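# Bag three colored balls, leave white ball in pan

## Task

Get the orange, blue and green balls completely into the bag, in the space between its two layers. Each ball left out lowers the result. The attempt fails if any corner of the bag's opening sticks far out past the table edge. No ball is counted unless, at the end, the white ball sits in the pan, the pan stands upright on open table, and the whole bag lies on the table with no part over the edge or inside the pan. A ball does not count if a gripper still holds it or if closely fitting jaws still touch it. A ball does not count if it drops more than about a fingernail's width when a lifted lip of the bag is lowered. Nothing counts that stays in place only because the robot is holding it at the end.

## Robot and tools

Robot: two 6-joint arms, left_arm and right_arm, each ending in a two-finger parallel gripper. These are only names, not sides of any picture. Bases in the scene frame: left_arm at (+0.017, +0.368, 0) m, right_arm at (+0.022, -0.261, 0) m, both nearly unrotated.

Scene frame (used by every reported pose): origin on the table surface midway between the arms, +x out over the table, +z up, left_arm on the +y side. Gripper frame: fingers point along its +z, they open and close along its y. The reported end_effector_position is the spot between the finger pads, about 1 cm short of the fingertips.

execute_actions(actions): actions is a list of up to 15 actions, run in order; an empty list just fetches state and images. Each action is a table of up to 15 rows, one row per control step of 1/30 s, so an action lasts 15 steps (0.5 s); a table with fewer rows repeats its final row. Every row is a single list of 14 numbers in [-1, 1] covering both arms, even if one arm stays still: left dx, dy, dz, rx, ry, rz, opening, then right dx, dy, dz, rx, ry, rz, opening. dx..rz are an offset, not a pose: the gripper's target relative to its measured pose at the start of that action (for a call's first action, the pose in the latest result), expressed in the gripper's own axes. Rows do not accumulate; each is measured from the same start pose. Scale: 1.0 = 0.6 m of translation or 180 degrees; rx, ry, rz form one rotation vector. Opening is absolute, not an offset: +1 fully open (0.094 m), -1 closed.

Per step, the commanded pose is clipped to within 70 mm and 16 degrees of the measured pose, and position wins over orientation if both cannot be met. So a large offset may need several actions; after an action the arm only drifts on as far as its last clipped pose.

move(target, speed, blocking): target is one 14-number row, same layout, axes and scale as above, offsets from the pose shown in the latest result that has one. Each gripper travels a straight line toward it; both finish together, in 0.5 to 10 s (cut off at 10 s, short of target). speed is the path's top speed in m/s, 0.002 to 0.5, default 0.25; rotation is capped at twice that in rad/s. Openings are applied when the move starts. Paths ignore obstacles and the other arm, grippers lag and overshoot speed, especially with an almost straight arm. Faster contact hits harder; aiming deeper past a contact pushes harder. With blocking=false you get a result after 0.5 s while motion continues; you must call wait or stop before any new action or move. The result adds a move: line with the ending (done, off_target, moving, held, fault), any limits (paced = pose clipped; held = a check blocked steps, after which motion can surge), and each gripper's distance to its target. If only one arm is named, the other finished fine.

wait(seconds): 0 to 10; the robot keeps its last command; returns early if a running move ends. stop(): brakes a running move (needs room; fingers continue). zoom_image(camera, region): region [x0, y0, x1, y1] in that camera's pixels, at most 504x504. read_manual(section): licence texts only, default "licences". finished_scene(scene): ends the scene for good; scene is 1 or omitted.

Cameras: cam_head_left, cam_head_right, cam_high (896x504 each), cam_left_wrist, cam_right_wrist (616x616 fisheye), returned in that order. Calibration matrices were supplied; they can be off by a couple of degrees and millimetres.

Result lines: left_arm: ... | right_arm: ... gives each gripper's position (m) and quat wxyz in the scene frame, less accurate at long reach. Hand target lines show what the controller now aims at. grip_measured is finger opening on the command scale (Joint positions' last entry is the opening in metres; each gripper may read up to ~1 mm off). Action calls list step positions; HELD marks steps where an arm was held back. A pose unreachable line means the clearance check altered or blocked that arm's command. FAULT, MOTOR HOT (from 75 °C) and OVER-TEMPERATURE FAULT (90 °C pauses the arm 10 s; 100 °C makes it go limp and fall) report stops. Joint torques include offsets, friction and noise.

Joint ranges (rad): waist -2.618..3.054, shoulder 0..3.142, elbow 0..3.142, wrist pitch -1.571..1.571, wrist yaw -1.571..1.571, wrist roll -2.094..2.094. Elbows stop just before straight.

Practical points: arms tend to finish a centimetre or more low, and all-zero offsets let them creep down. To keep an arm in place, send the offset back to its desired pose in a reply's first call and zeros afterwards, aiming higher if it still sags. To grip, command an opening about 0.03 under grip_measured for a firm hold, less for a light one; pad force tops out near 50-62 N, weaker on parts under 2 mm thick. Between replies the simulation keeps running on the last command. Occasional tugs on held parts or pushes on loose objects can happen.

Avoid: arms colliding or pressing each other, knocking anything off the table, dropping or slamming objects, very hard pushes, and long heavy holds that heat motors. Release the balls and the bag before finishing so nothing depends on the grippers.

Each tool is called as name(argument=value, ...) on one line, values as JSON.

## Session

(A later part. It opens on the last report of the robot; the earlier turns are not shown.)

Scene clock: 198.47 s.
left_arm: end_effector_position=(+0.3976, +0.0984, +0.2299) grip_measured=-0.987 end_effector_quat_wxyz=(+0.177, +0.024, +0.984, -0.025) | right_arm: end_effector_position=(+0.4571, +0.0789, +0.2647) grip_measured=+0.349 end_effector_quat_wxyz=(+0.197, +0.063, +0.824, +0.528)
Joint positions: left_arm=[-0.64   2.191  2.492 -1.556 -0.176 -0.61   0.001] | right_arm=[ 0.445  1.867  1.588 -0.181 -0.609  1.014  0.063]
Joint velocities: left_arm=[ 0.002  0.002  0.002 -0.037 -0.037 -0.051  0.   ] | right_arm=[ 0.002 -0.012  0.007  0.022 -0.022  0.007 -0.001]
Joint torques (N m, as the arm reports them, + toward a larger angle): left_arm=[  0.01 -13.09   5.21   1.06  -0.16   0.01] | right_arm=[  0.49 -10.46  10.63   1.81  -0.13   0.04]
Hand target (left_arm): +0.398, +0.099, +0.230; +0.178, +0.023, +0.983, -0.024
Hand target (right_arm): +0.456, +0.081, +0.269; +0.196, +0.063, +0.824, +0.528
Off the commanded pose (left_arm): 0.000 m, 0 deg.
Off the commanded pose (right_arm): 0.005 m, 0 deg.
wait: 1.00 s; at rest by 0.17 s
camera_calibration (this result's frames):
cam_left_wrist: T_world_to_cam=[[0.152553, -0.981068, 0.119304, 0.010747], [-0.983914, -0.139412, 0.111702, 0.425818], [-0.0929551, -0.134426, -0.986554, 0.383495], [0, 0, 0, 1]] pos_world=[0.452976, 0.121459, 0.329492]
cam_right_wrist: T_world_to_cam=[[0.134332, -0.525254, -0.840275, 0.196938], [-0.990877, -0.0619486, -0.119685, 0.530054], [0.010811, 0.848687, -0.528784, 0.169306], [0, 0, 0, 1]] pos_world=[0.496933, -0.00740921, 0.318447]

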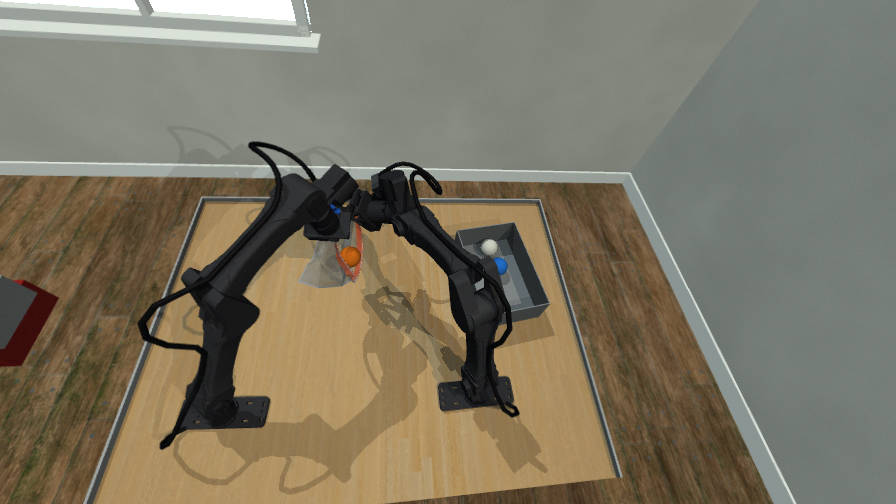

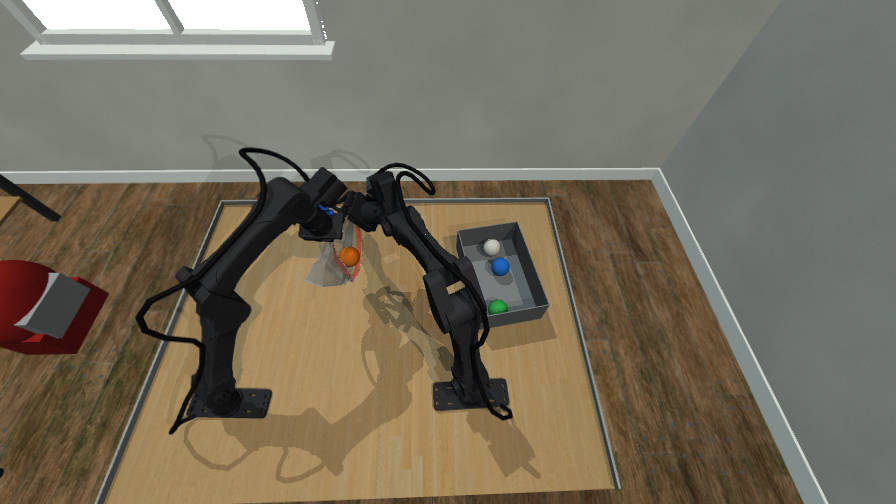

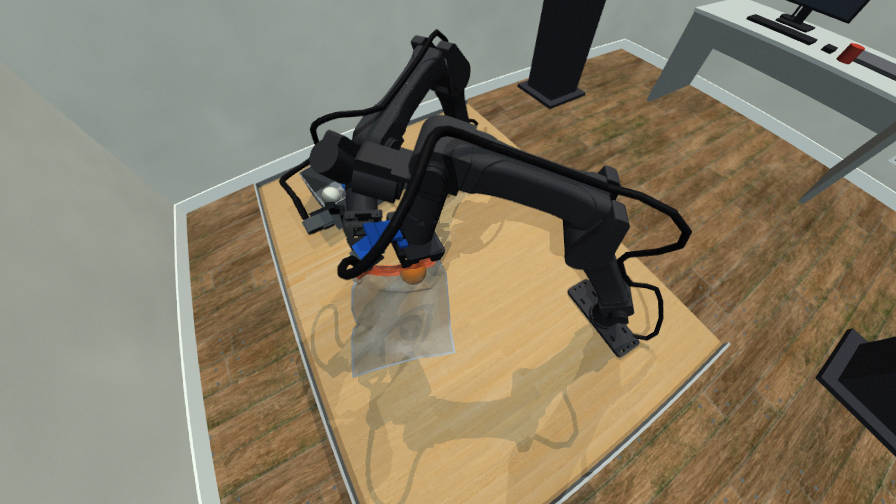

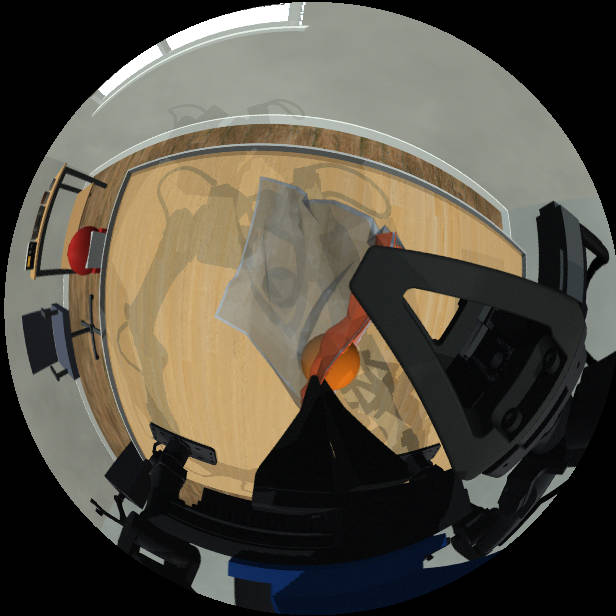

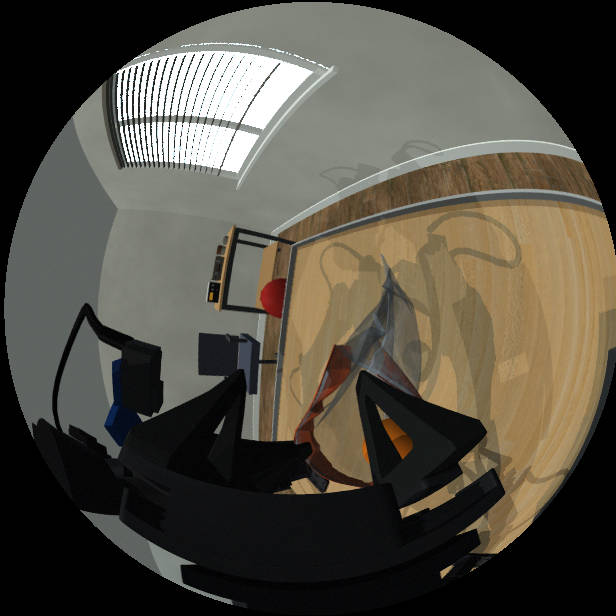

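move(target=[0,0,0,0,0,0,-1, 0,0.02,-0.17,0,0,0,0.35], speed=0.05)

Scene clock: 203.17 s.
left_arm: end_effector_position=(+0.3974, +0.0981, +0.2298) grip_measured=-0.987 end_effector_quat_wxyz=(+0.177, +0.024, +0.984, -0.026) | right_arm: end_effector_position=(+0.4234, +0.0027, +0.3115) grip_measured=+0.349 end_effector_quat_wxyz=(+0.199, +0.066, +0.822, +0.529)
Joint positions: left_arm=[-0.64   2.191  2.492 -1.556 -0.174 -0.61   0.001] | right_arm=[ 0.297  1.639  1.51  -0.378 -0.736  0.933  0.063]
Joint velocities: left_arm=[-0.007  0.007 -0.002  0.037  0.081 -0.037 -0.   ] | right_arm=[-0.012  0.017 -0.017  0.037  0.007  0.051  0.   ]
Joint torques (N m, as the arm reports them, + toward a larger angle): left_arm=[  0.03 -13.12   5.19   1.08  -0.14   0.01] | right_arm=[ -0.59 -10.04   7.56   1.64  -0.31  -0.12]
Hand target (left_arm): +0.398, +0.098, +0.230; +0.177, +0.024, +0.984, -0.025
Hand target (right_arm): +0.416, -0.002, +0.312; +0.197, +0.063, +0.825, +0.527
Off the commanded pose (left_arm): 0.000 m, 0 deg.
Off the commanded pose (right_arm): 0.009 m, 0 deg.
move: done
camera_calibration (this result's frames):
cam_left_wrist: T_world_to_cam=[[0.152021, -0.980974, 0.120746, 0.0103432], [-0.983858, -0.138523, 0.113292, 0.425072], [-0.0944104, -0.13602, -0.986197, 0.384015], [0, 0, 0, 1]] pos_world=[0.452893, 0.121262, 0.329309]
cam_right_wrist: T_world_to_cam=[[0.132966, -0.522319, -0.84232, 0.202021], [-0.99096, -0.054785, -0.122458, 0.498489], [0.0178155, 0.850989, -0.524882, 0.254917], [0, 0, 0, 1]] pos_world=[0.46258, -0.0841026, 0.365012]

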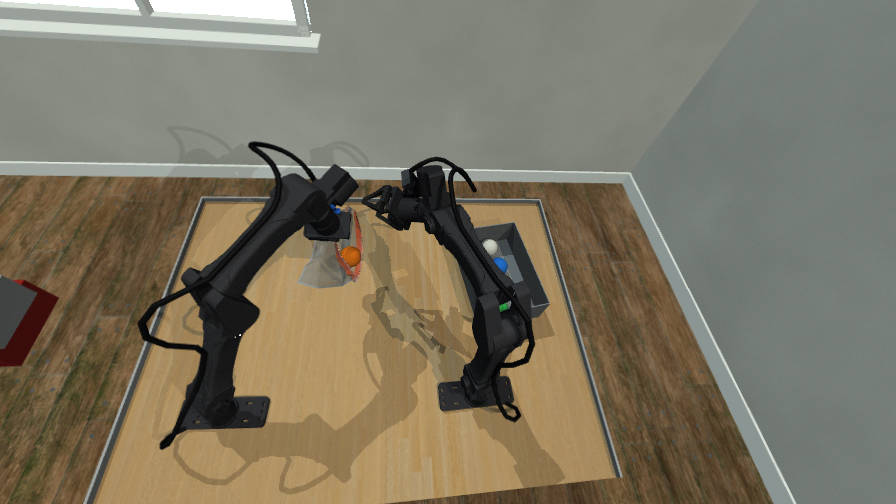

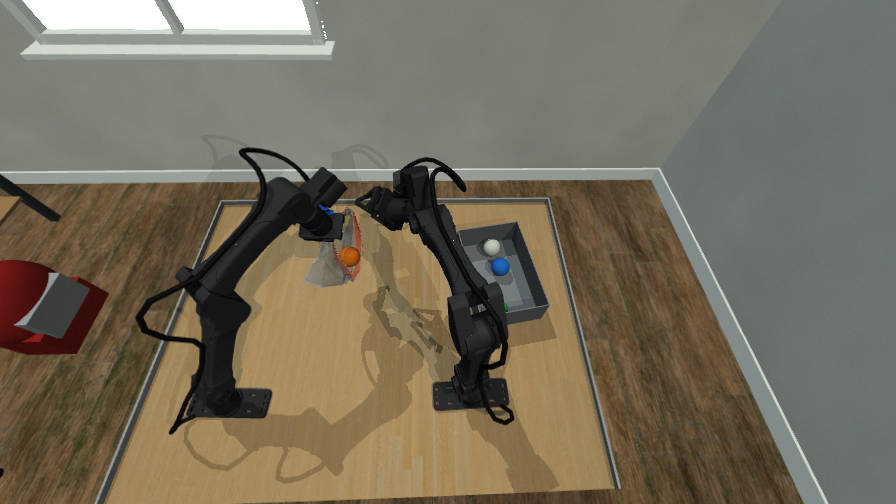

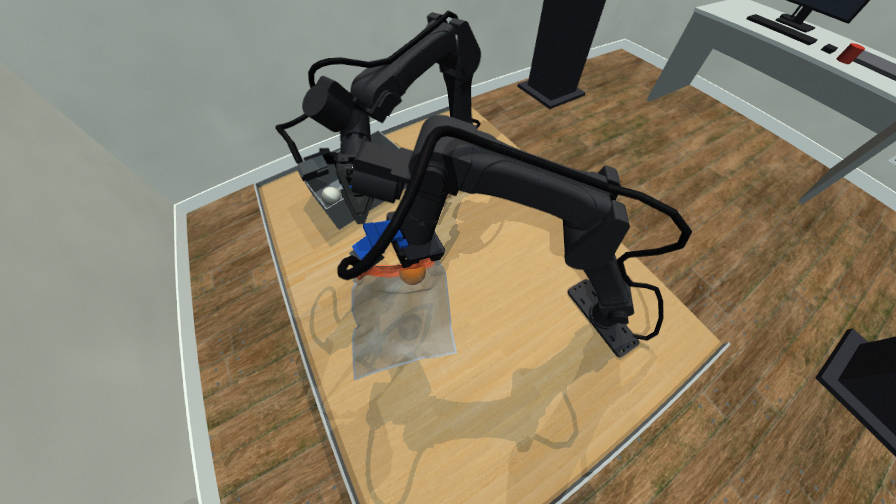

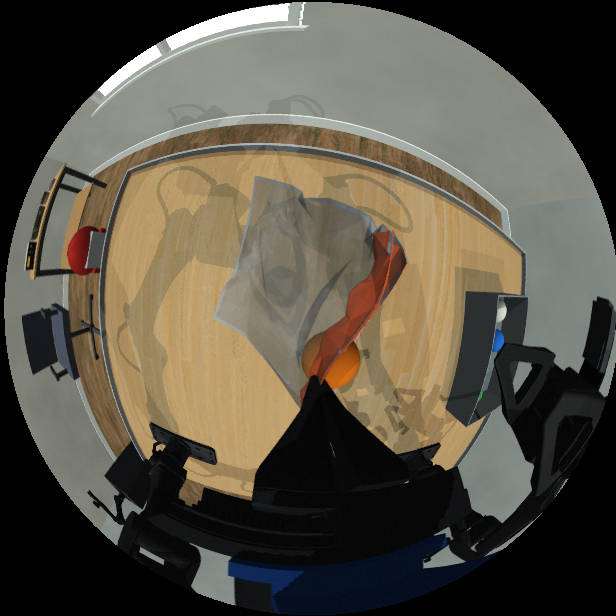

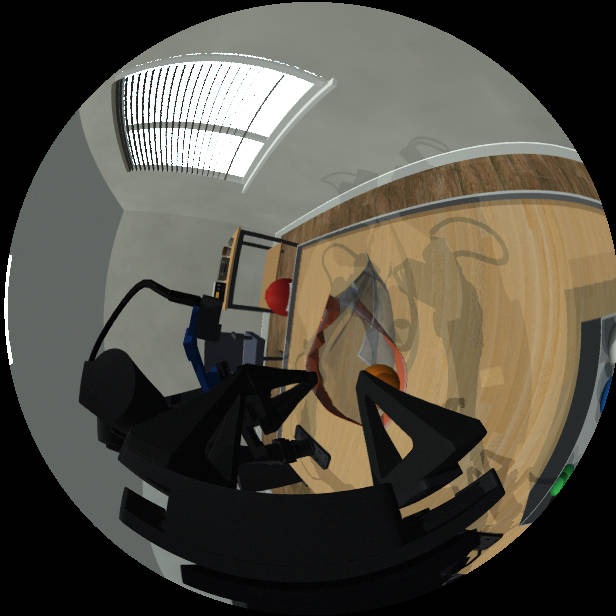

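move(target=[0,0,0,0,0,0,-1, -0.083,-0.487,-0.453,0.359,0.135,-0.045,1], speed=0.2)

Scene clock: 207.93 s.
left_arm: end_effector_position=(+0.3971, +0.0977, +0.2297) grip_measured=-0.987 end_effector_quat_wxyz=(+0.176, +0.024, +0.984, -0.027) | right_arm: end_effector_position=(+0.3910, -0.3660, +0.1653) grip_measured=+1.000 end_effector_quat_wxyz=(+0.003, +0.004, +1.000, -0.010)
Joint positions: left_arm=[-0.64   2.191  2.492 -1.556 -0.172 -0.61   0.001] | right_arm=[-0.301  2.025  2.017 -1.551  0.018 -0.262  0.094]
Joint velocities: left_arm=[-0.012 -0.007 -0.002  0.037 -0.037 -0.007  0.   ] | right_arm=[-0.007 -0.012  0.002  0.022 -0.066  0.037  0.   ]
Joint torques (N m, as the arm reports them, + toward a larger angle): left_arm=[ -0.01 -13.03   5.23   1.07  -0.15   0.03] | right_arm=[-0.35 -9.03  8.49  0.68  0.05 -0.08]
Hand target (left_arm): +0.397, +0.098, +0.230; +0.177, +0.024, +0.984, -0.026
Hand target (right_arm): +0.396, -0.370, +0.162; +0.005, +0.000, +1.000, -0.014
Off the commanded pose (left_arm): 0.000 m, 0 deg.
Off the commanded pose (right_arm): 0.006 m, 1 deg.
move: done
camera_calibration (this result's frames):
cam_left_wrist: T_world_to_cam=[[0.151492, -0.980877, 0.122189, 0.00993826], [-0.983799, -0.137632, 0.11488, 0.424325], [-0.0958664, -0.137613, -0.985836, 0.384534], [0, 0, 0, 1]] pos_world=[0.452809, 0.121066, 0.329126]
cam_right_wrist: T_world_to_cam=[[0.0620605, -0.992497, 0.105345, -0.410395], [-0.920378, -0.0160816, 0.390699, 0.32997], [-0.386074, -0.121204, -0.914471, 0.358999], [0, 0, 0, 1]] pos_world=[0.467766, -0.358497, 0.242608]

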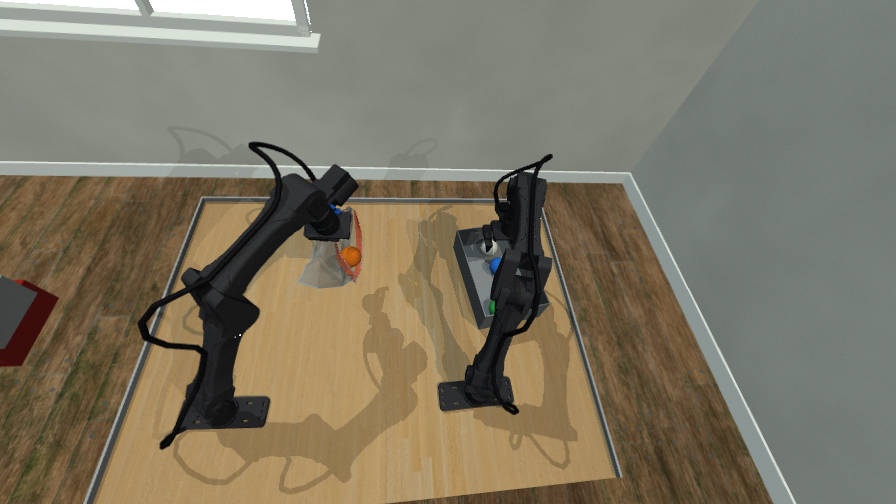

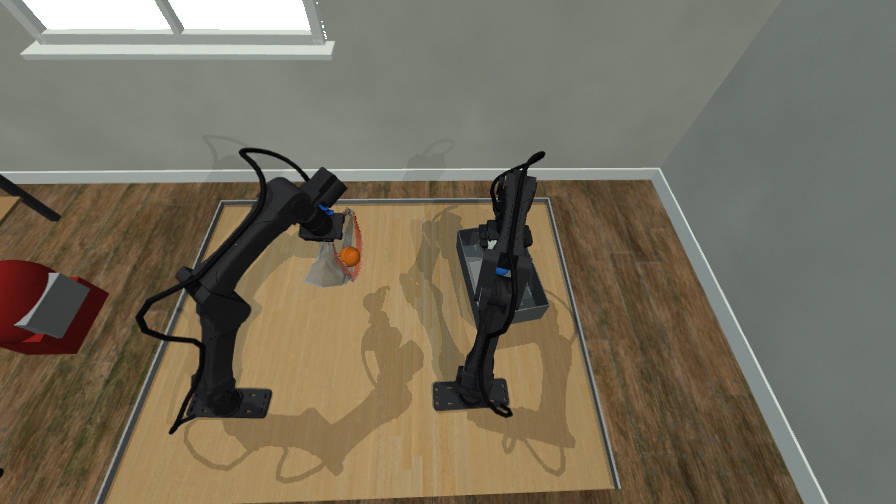

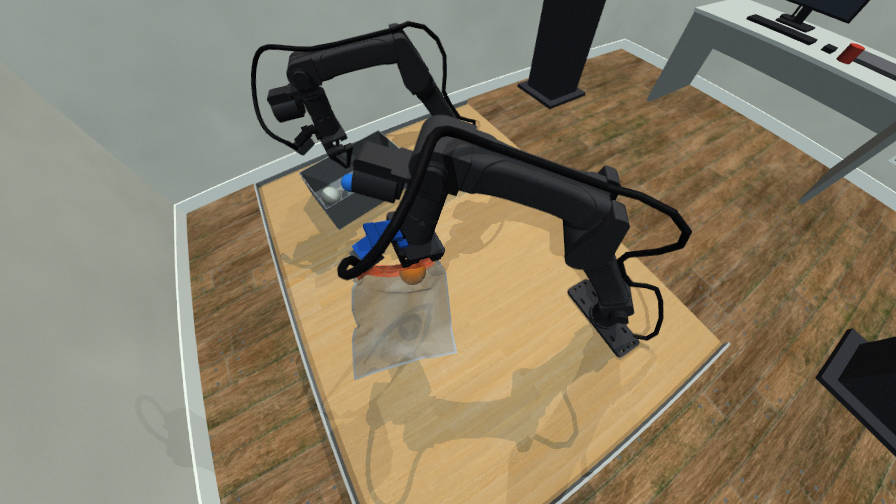

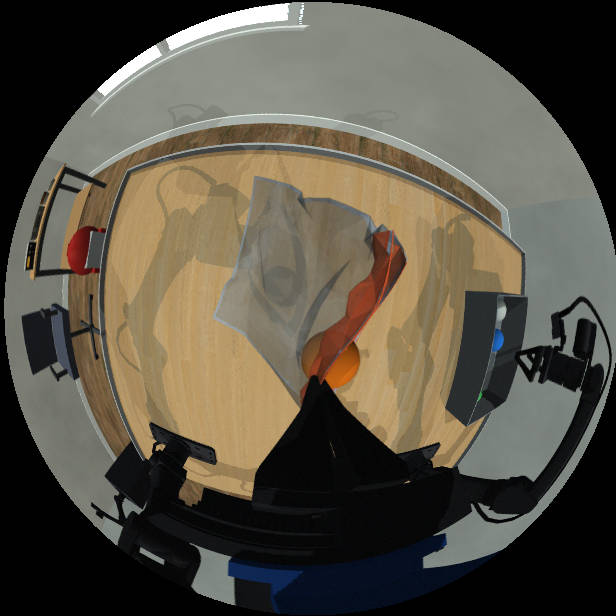

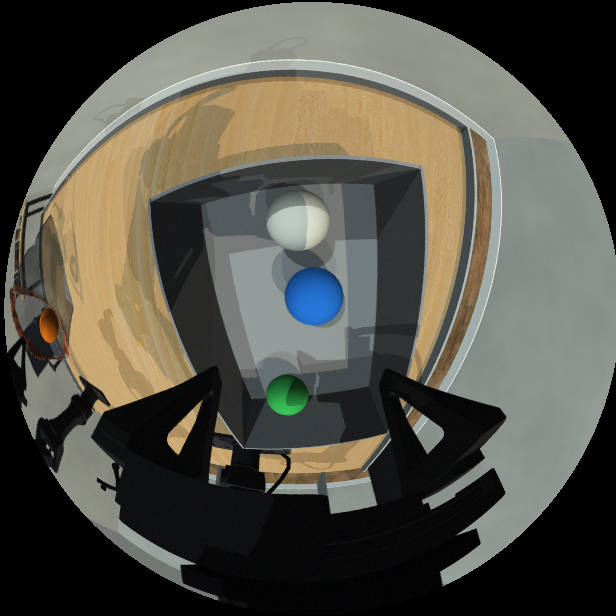

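move(target=[0,0,0,0,0,0,-1, 0.002,-0.038,0.1,0,0,0,0.55], speed=0.1)

move(target=[0,0,0,0,0,0,-1, 0,0,0.108,0,0,0,0.55], speed=0.06)

Scene clock: 209.57 s.
left_arm: end_effector_position=(+0.3969, +0.0974, +0.2297) grip_measured=-0.987 end_effector_quat_wxyz=(+0.175, +0.024, +0.984, -0.028) | right_arm: end_effector_position=(+0.3906, -0.3870, +0.1086) grip_measured=+0.551 end_effector_quat_wxyz=(+0.001, +0.007, +1.000, -0.011)
Joint positions: left_arm=[-0.64   2.191  2.492 -1.556 -0.17  -0.61   0.001] | right_arm=[-0.352  2.025  1.79  -1.328  0.02  -0.308  0.073]
Joint velocities: left_arm=[ 0.002  0.002  0.007 -0.022  0.022 -0.051  0.   ] | right_arm=[-0.022 -0.007 -0.007  0.022 -0.007 -0.066  0.   ]
Joint torques (N m, as the arm reports them, + toward a larger angle): left_arm=[  0.03 -13.09   5.18   1.05  -0.16   0.01] | right_arm=[ -0.54 -10.6    6.16   0.71   0.01  -0.09]
Hand target (left_arm): +0.397, +0.098, +0.230; +0.176, +0.024, +0.984, -0.027
Hand target (right_arm): +0.391, -0.390, +0.106; +0.002, +0.004, +1.000, -0.011
Off the commanded pose (left_arm): 0.000 m, 0 deg.
Off the commanded pose (right_arm): 0.004 m, 0 deg.
move: done
camera_calibration (this result's frames):
cam_left_wrist: T_world_to_cam=[[0.150964, -0.980778, 0.123632, 0.00953207], [-0.983737, -0.136738, 0.116467, 0.423578], [-0.097323, -0.139204, -0.98547, 0.38505], [0, 0, 0, 1]] pos_world=[0.452724, 0.120869, 0.328944]
cam_right_wrist: T_world_to_cam=[[0.0572392, -0.992713, 0.106036, -0.423581], [-0.918561, -0.0107579, 0.395132, 0.352248], [-0.391112, -0.120017, -0.912484, 0.306705], [0, 0, 0, 1]] pos_world=[0.467763, -0.379895, 0.185593]

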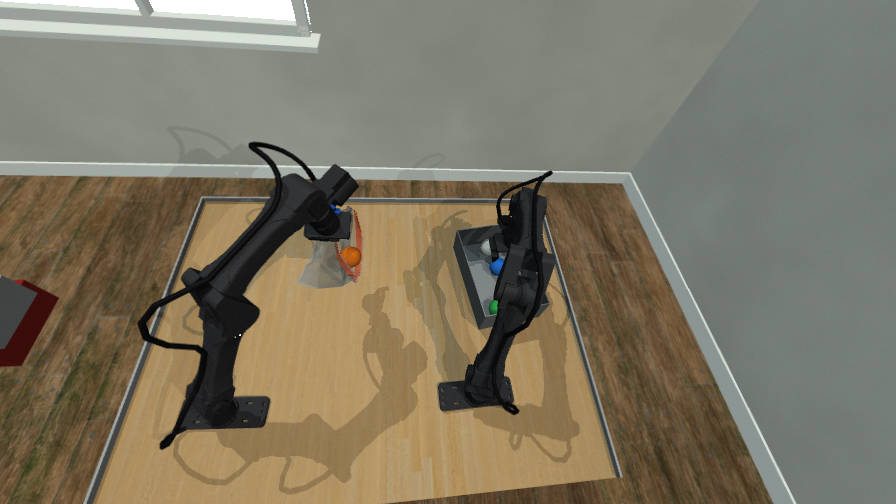

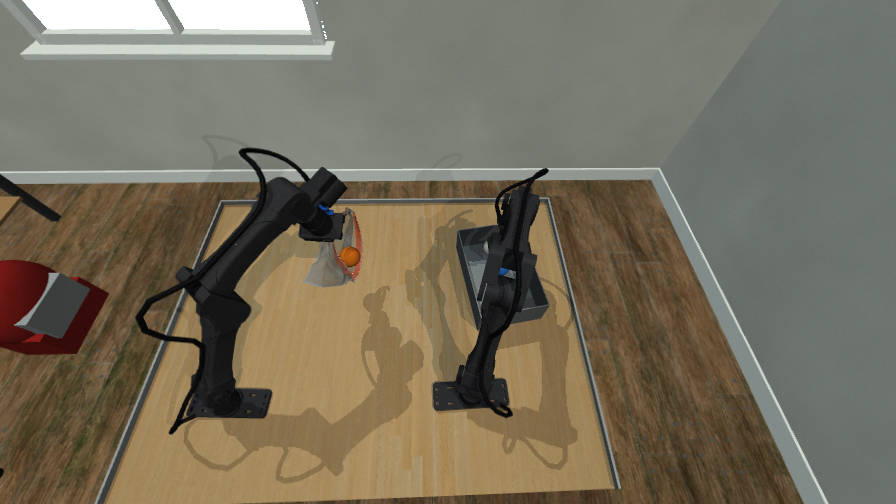

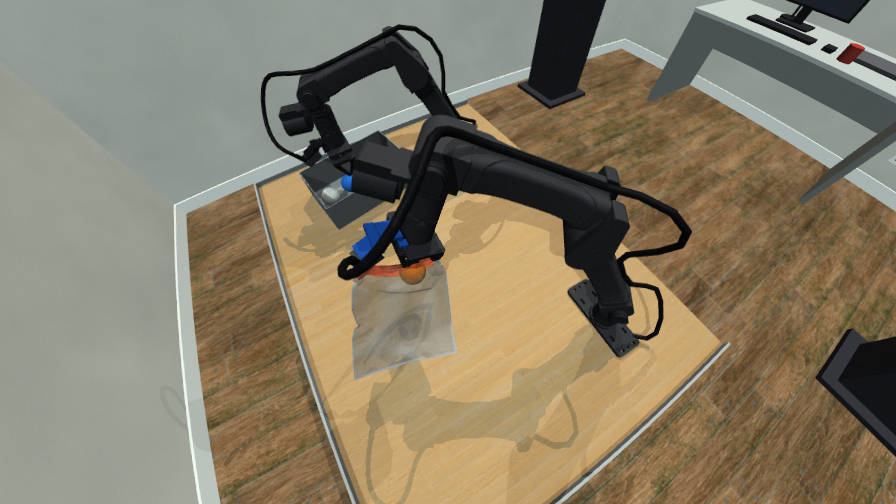

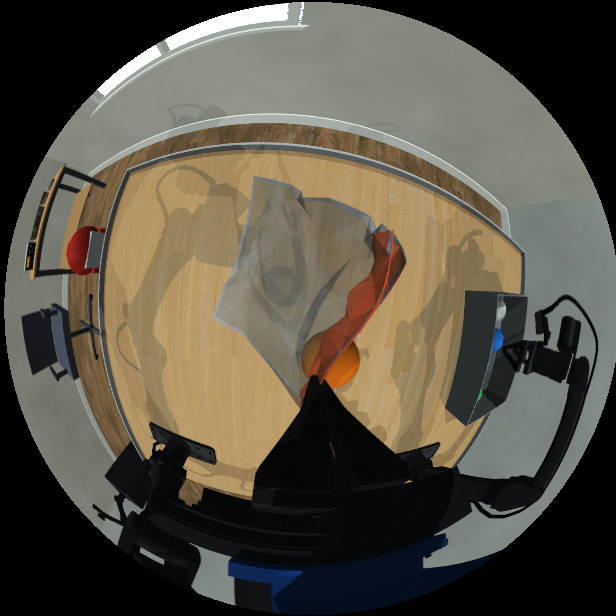

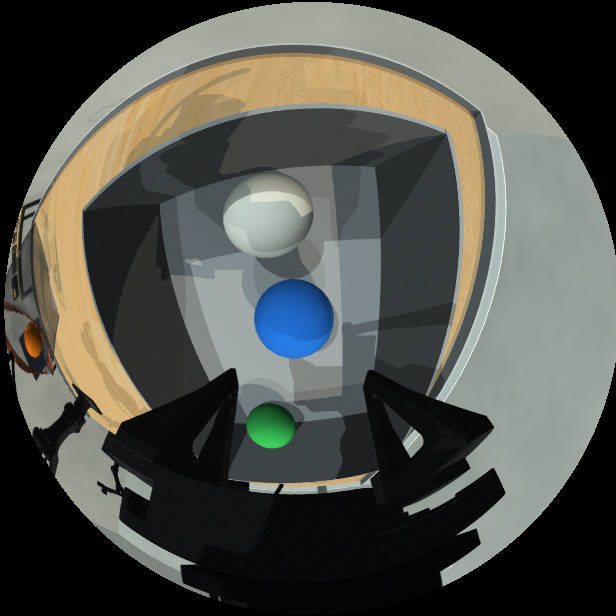

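Scene clock: 211.13 s.
left_arm: end_effector_position=(+0.3967, +0.0971, +0.2296) grip_measured=-0.987 end_effector_quat_wxyz=(+0.175, +0.024, +0.984, -0.029) | right_arm: end_effector_position=(+0.3920, -0.3875, +0.0534) grip_measured=+0.551 end_effector_quat_wxyz=(+0.007, +0.007, +1.000, -0.013)
Joint positions: left_arm=[-0.64   2.191  2.492 -1.556 -0.168 -0.61   0.001] | right_arm=[-0.352  2.041  1.592 -1.1    0.02  -0.308  0.073]
Joint velocities: left_arm=[-0.002 -0.027 -0.012 -0.051  0.037  0.037 -0.001] | right_arm=[-0.002 -0.012 -0.002 -0.007 -0.022 -0.051 -0.001]
Joint torques (N m, as the arm reports them, + toward a larger angle): left_arm=[ -0.04 -13.05   5.27   1.06  -0.13   0.  ] | right_arm=[-0.1  -9.08  6.13  0.72  0.    0.01]
Hand target (left_arm): +0.397, +0.097, +0.230; +0.175, +0.024, +0.984, -0.028
Hand target (right_arm): +0.391, -0.388, +0.044; +0.001, +0.007, +1.000, -0.011
Off the commanded pose (left_arm): 0.000 m, 0 deg.
Off the commanded pose (right_arm): 0.010 m, 1 deg.
move: done
camera_calibration (this result's frames):
cam_left_wrist: T_world_to_cam=[[0.150526, -0.980693, 0.124835, 0.00919265], [-0.983683, -0.135992, 0.117788, 0.422955], [-0.0985372, -0.140528, -0.985161, 0.385479], [0, 0, 0, 1]] pos_world=[0.452654, 0.120704, 0.328793]
cam_right_wrist: T_world_to_cam=[[0.0558248, -0.992242, 0.111082, -0.417824], [-0.923631, -0.00906818, 0.383175, 0.378704], [-0.379195, -0.123989, -0.916972, 0.250831], [0, 0, 0, 1]] pos_world=[0.468222, -0.380048, 0.131308]

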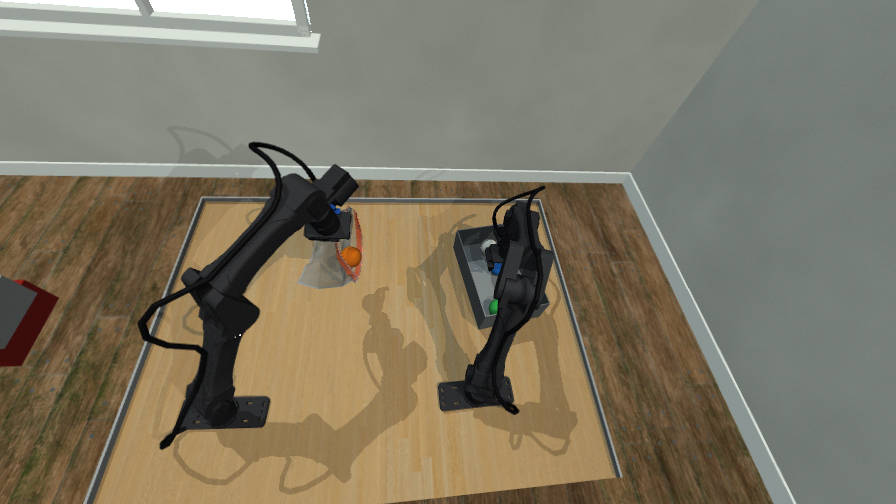

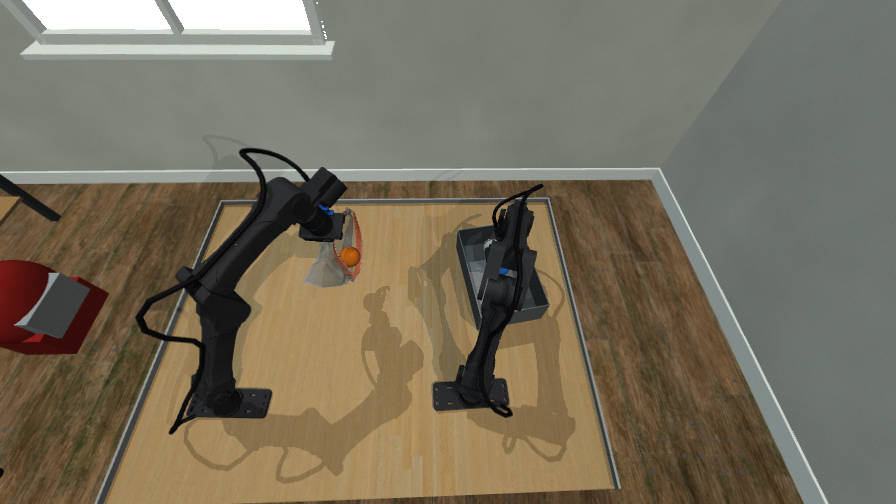

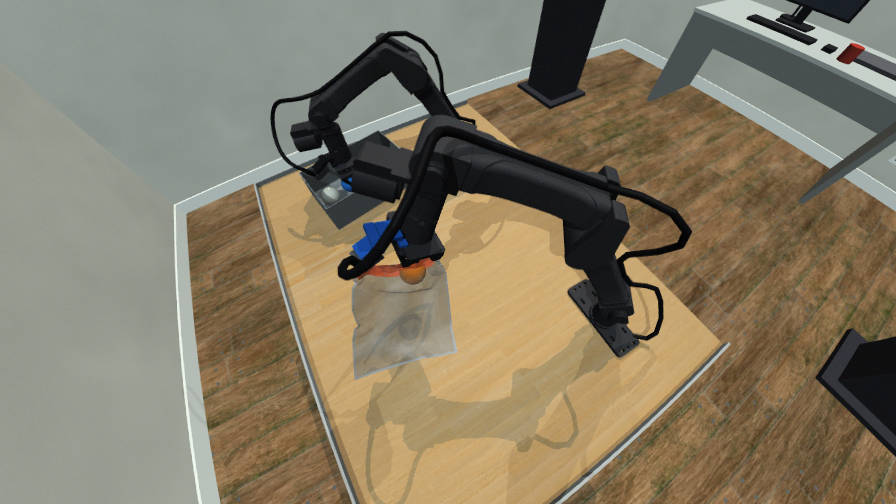

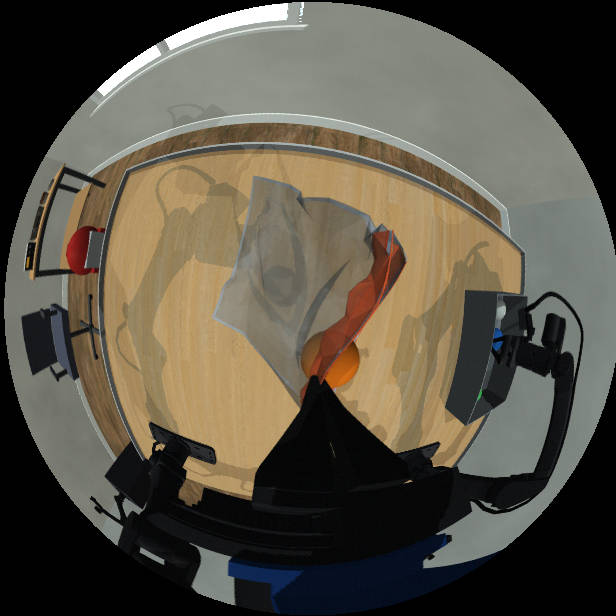

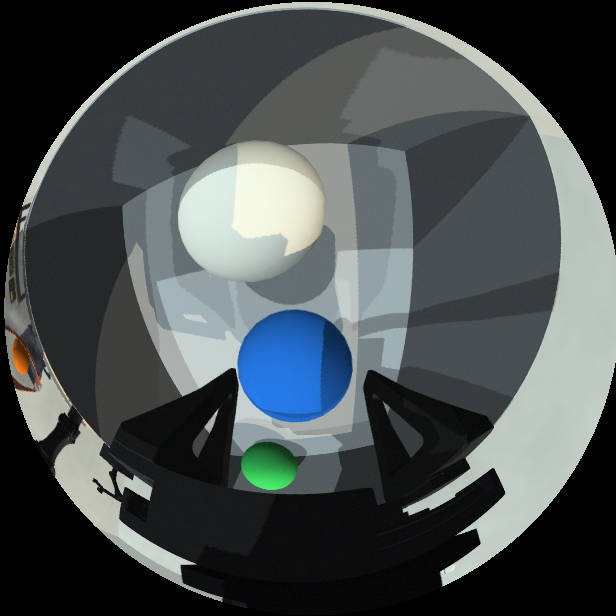

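execute_actions(actions=[])

Scene clock: 212.33 s.
left_arm: end_effector_position=(+0.3967, +0.0971, +0.2296) grip_measured=-0.987 end_effector_quat_wxyz=(+0.175, +0.024, +0.984, -0.029) | right_arm: end_effector_position=(+0.3924, -0.3876, +0.0534) grip_measured=+0.551 end_effector_quat_wxyz=(+0.008, +0.007, +1.000, -0.013)
Joint positions: left_arm=[-0.64   2.191  2.492 -1.556 -0.168 -0.61   0.001] | right_arm=[-0.352  2.041  1.592 -1.099  0.02  -0.308  0.073]
Joint velocities: left_arm=[ 0.012 -0.007  0.007 -0.022  0.022  0.037 -0.001] | right_arm=[-0.027 -0.007  0.002 -0.051 -0.037  0.007 -0.   ]
Joint torques (N m, as the arm reports them, + toward a larger angle): left_arm=[ -0.03 -13.13   5.3    1.05  -0.13   0.02] | right_arm=[-0.07 -9.18  6.07  0.74  0.   -0.01]
Hand target (left_arm): +0.397, +0.097, +0.230; +0.175, +0.024, +0.984, -0.028
Hand target (right_arm): +0.391, -0.388, +0.044; +0.001, +0.007, +1.000, -0.011
Off the commanded pose (left_arm): 0.000 m, 0 deg.
Off the commanded pose (right_arm): 0.010 m, 1 deg.
camera_calibration (this result's frames):
cam_left_wrist: T_world_to_cam=[[0.150526, -0.980693, 0.124835, 0.00919265], [-0.983683, -0.135992, 0.117788, 0.422955], [-0.0985372, -0.140528, -0.985161, 0.385479], [0, 0, 0, 1]] pos_world=[0.452654, 0.120704, 0.328793]
cam_right_wrist: T_world_to_cam=[[0.0556636, -0.992188, 0.111641, -0.417909], [-0.924185, -0.00888364, 0.381841, 0.379392], [-0.377867, -0.124432, -0.91746, 0.250294], [0, 0, 0, 1]] pos_world=[0.468468, -0.38013, 0.131423]

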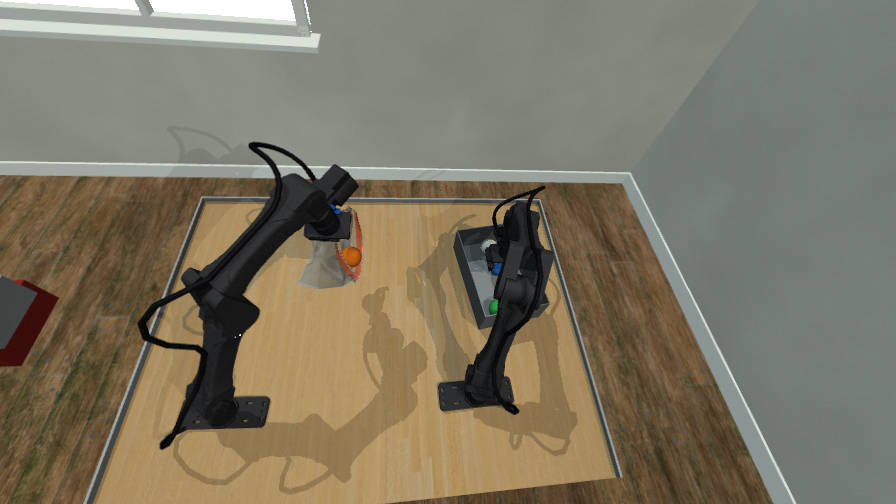

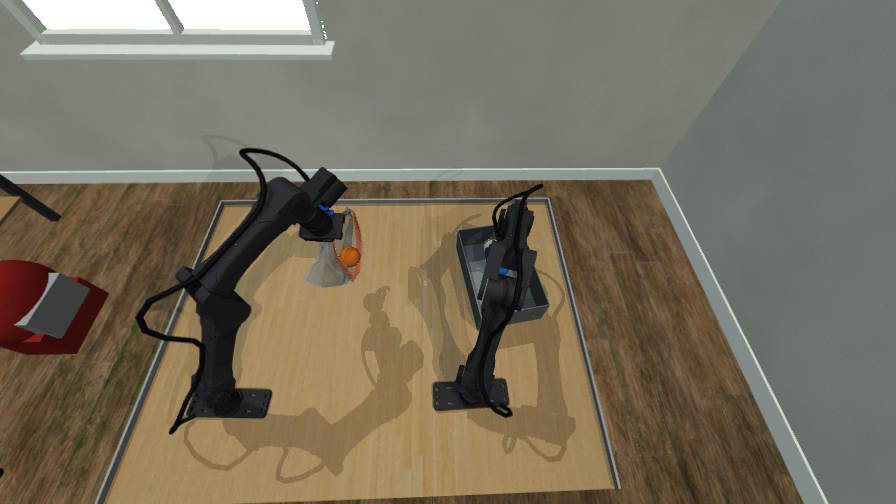

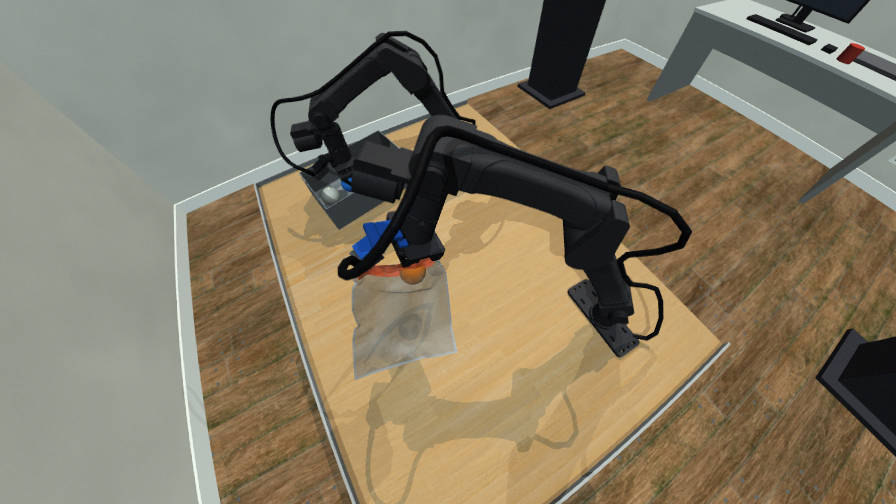

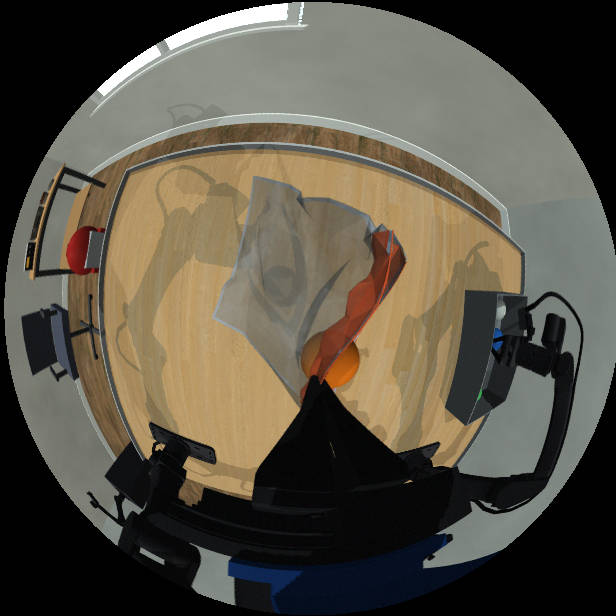

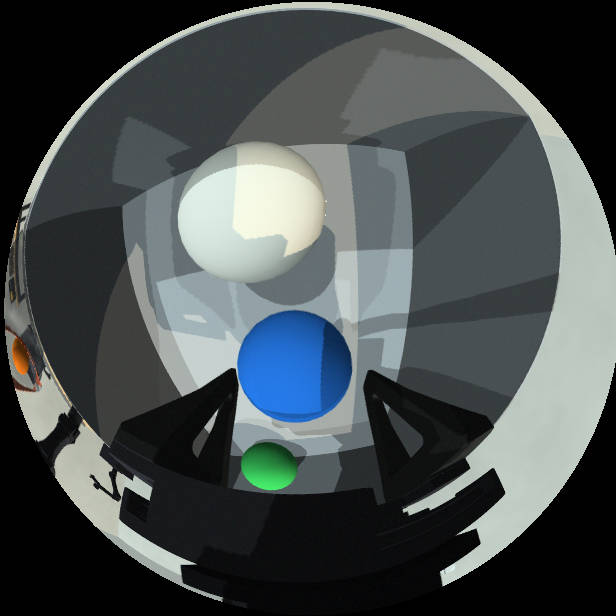

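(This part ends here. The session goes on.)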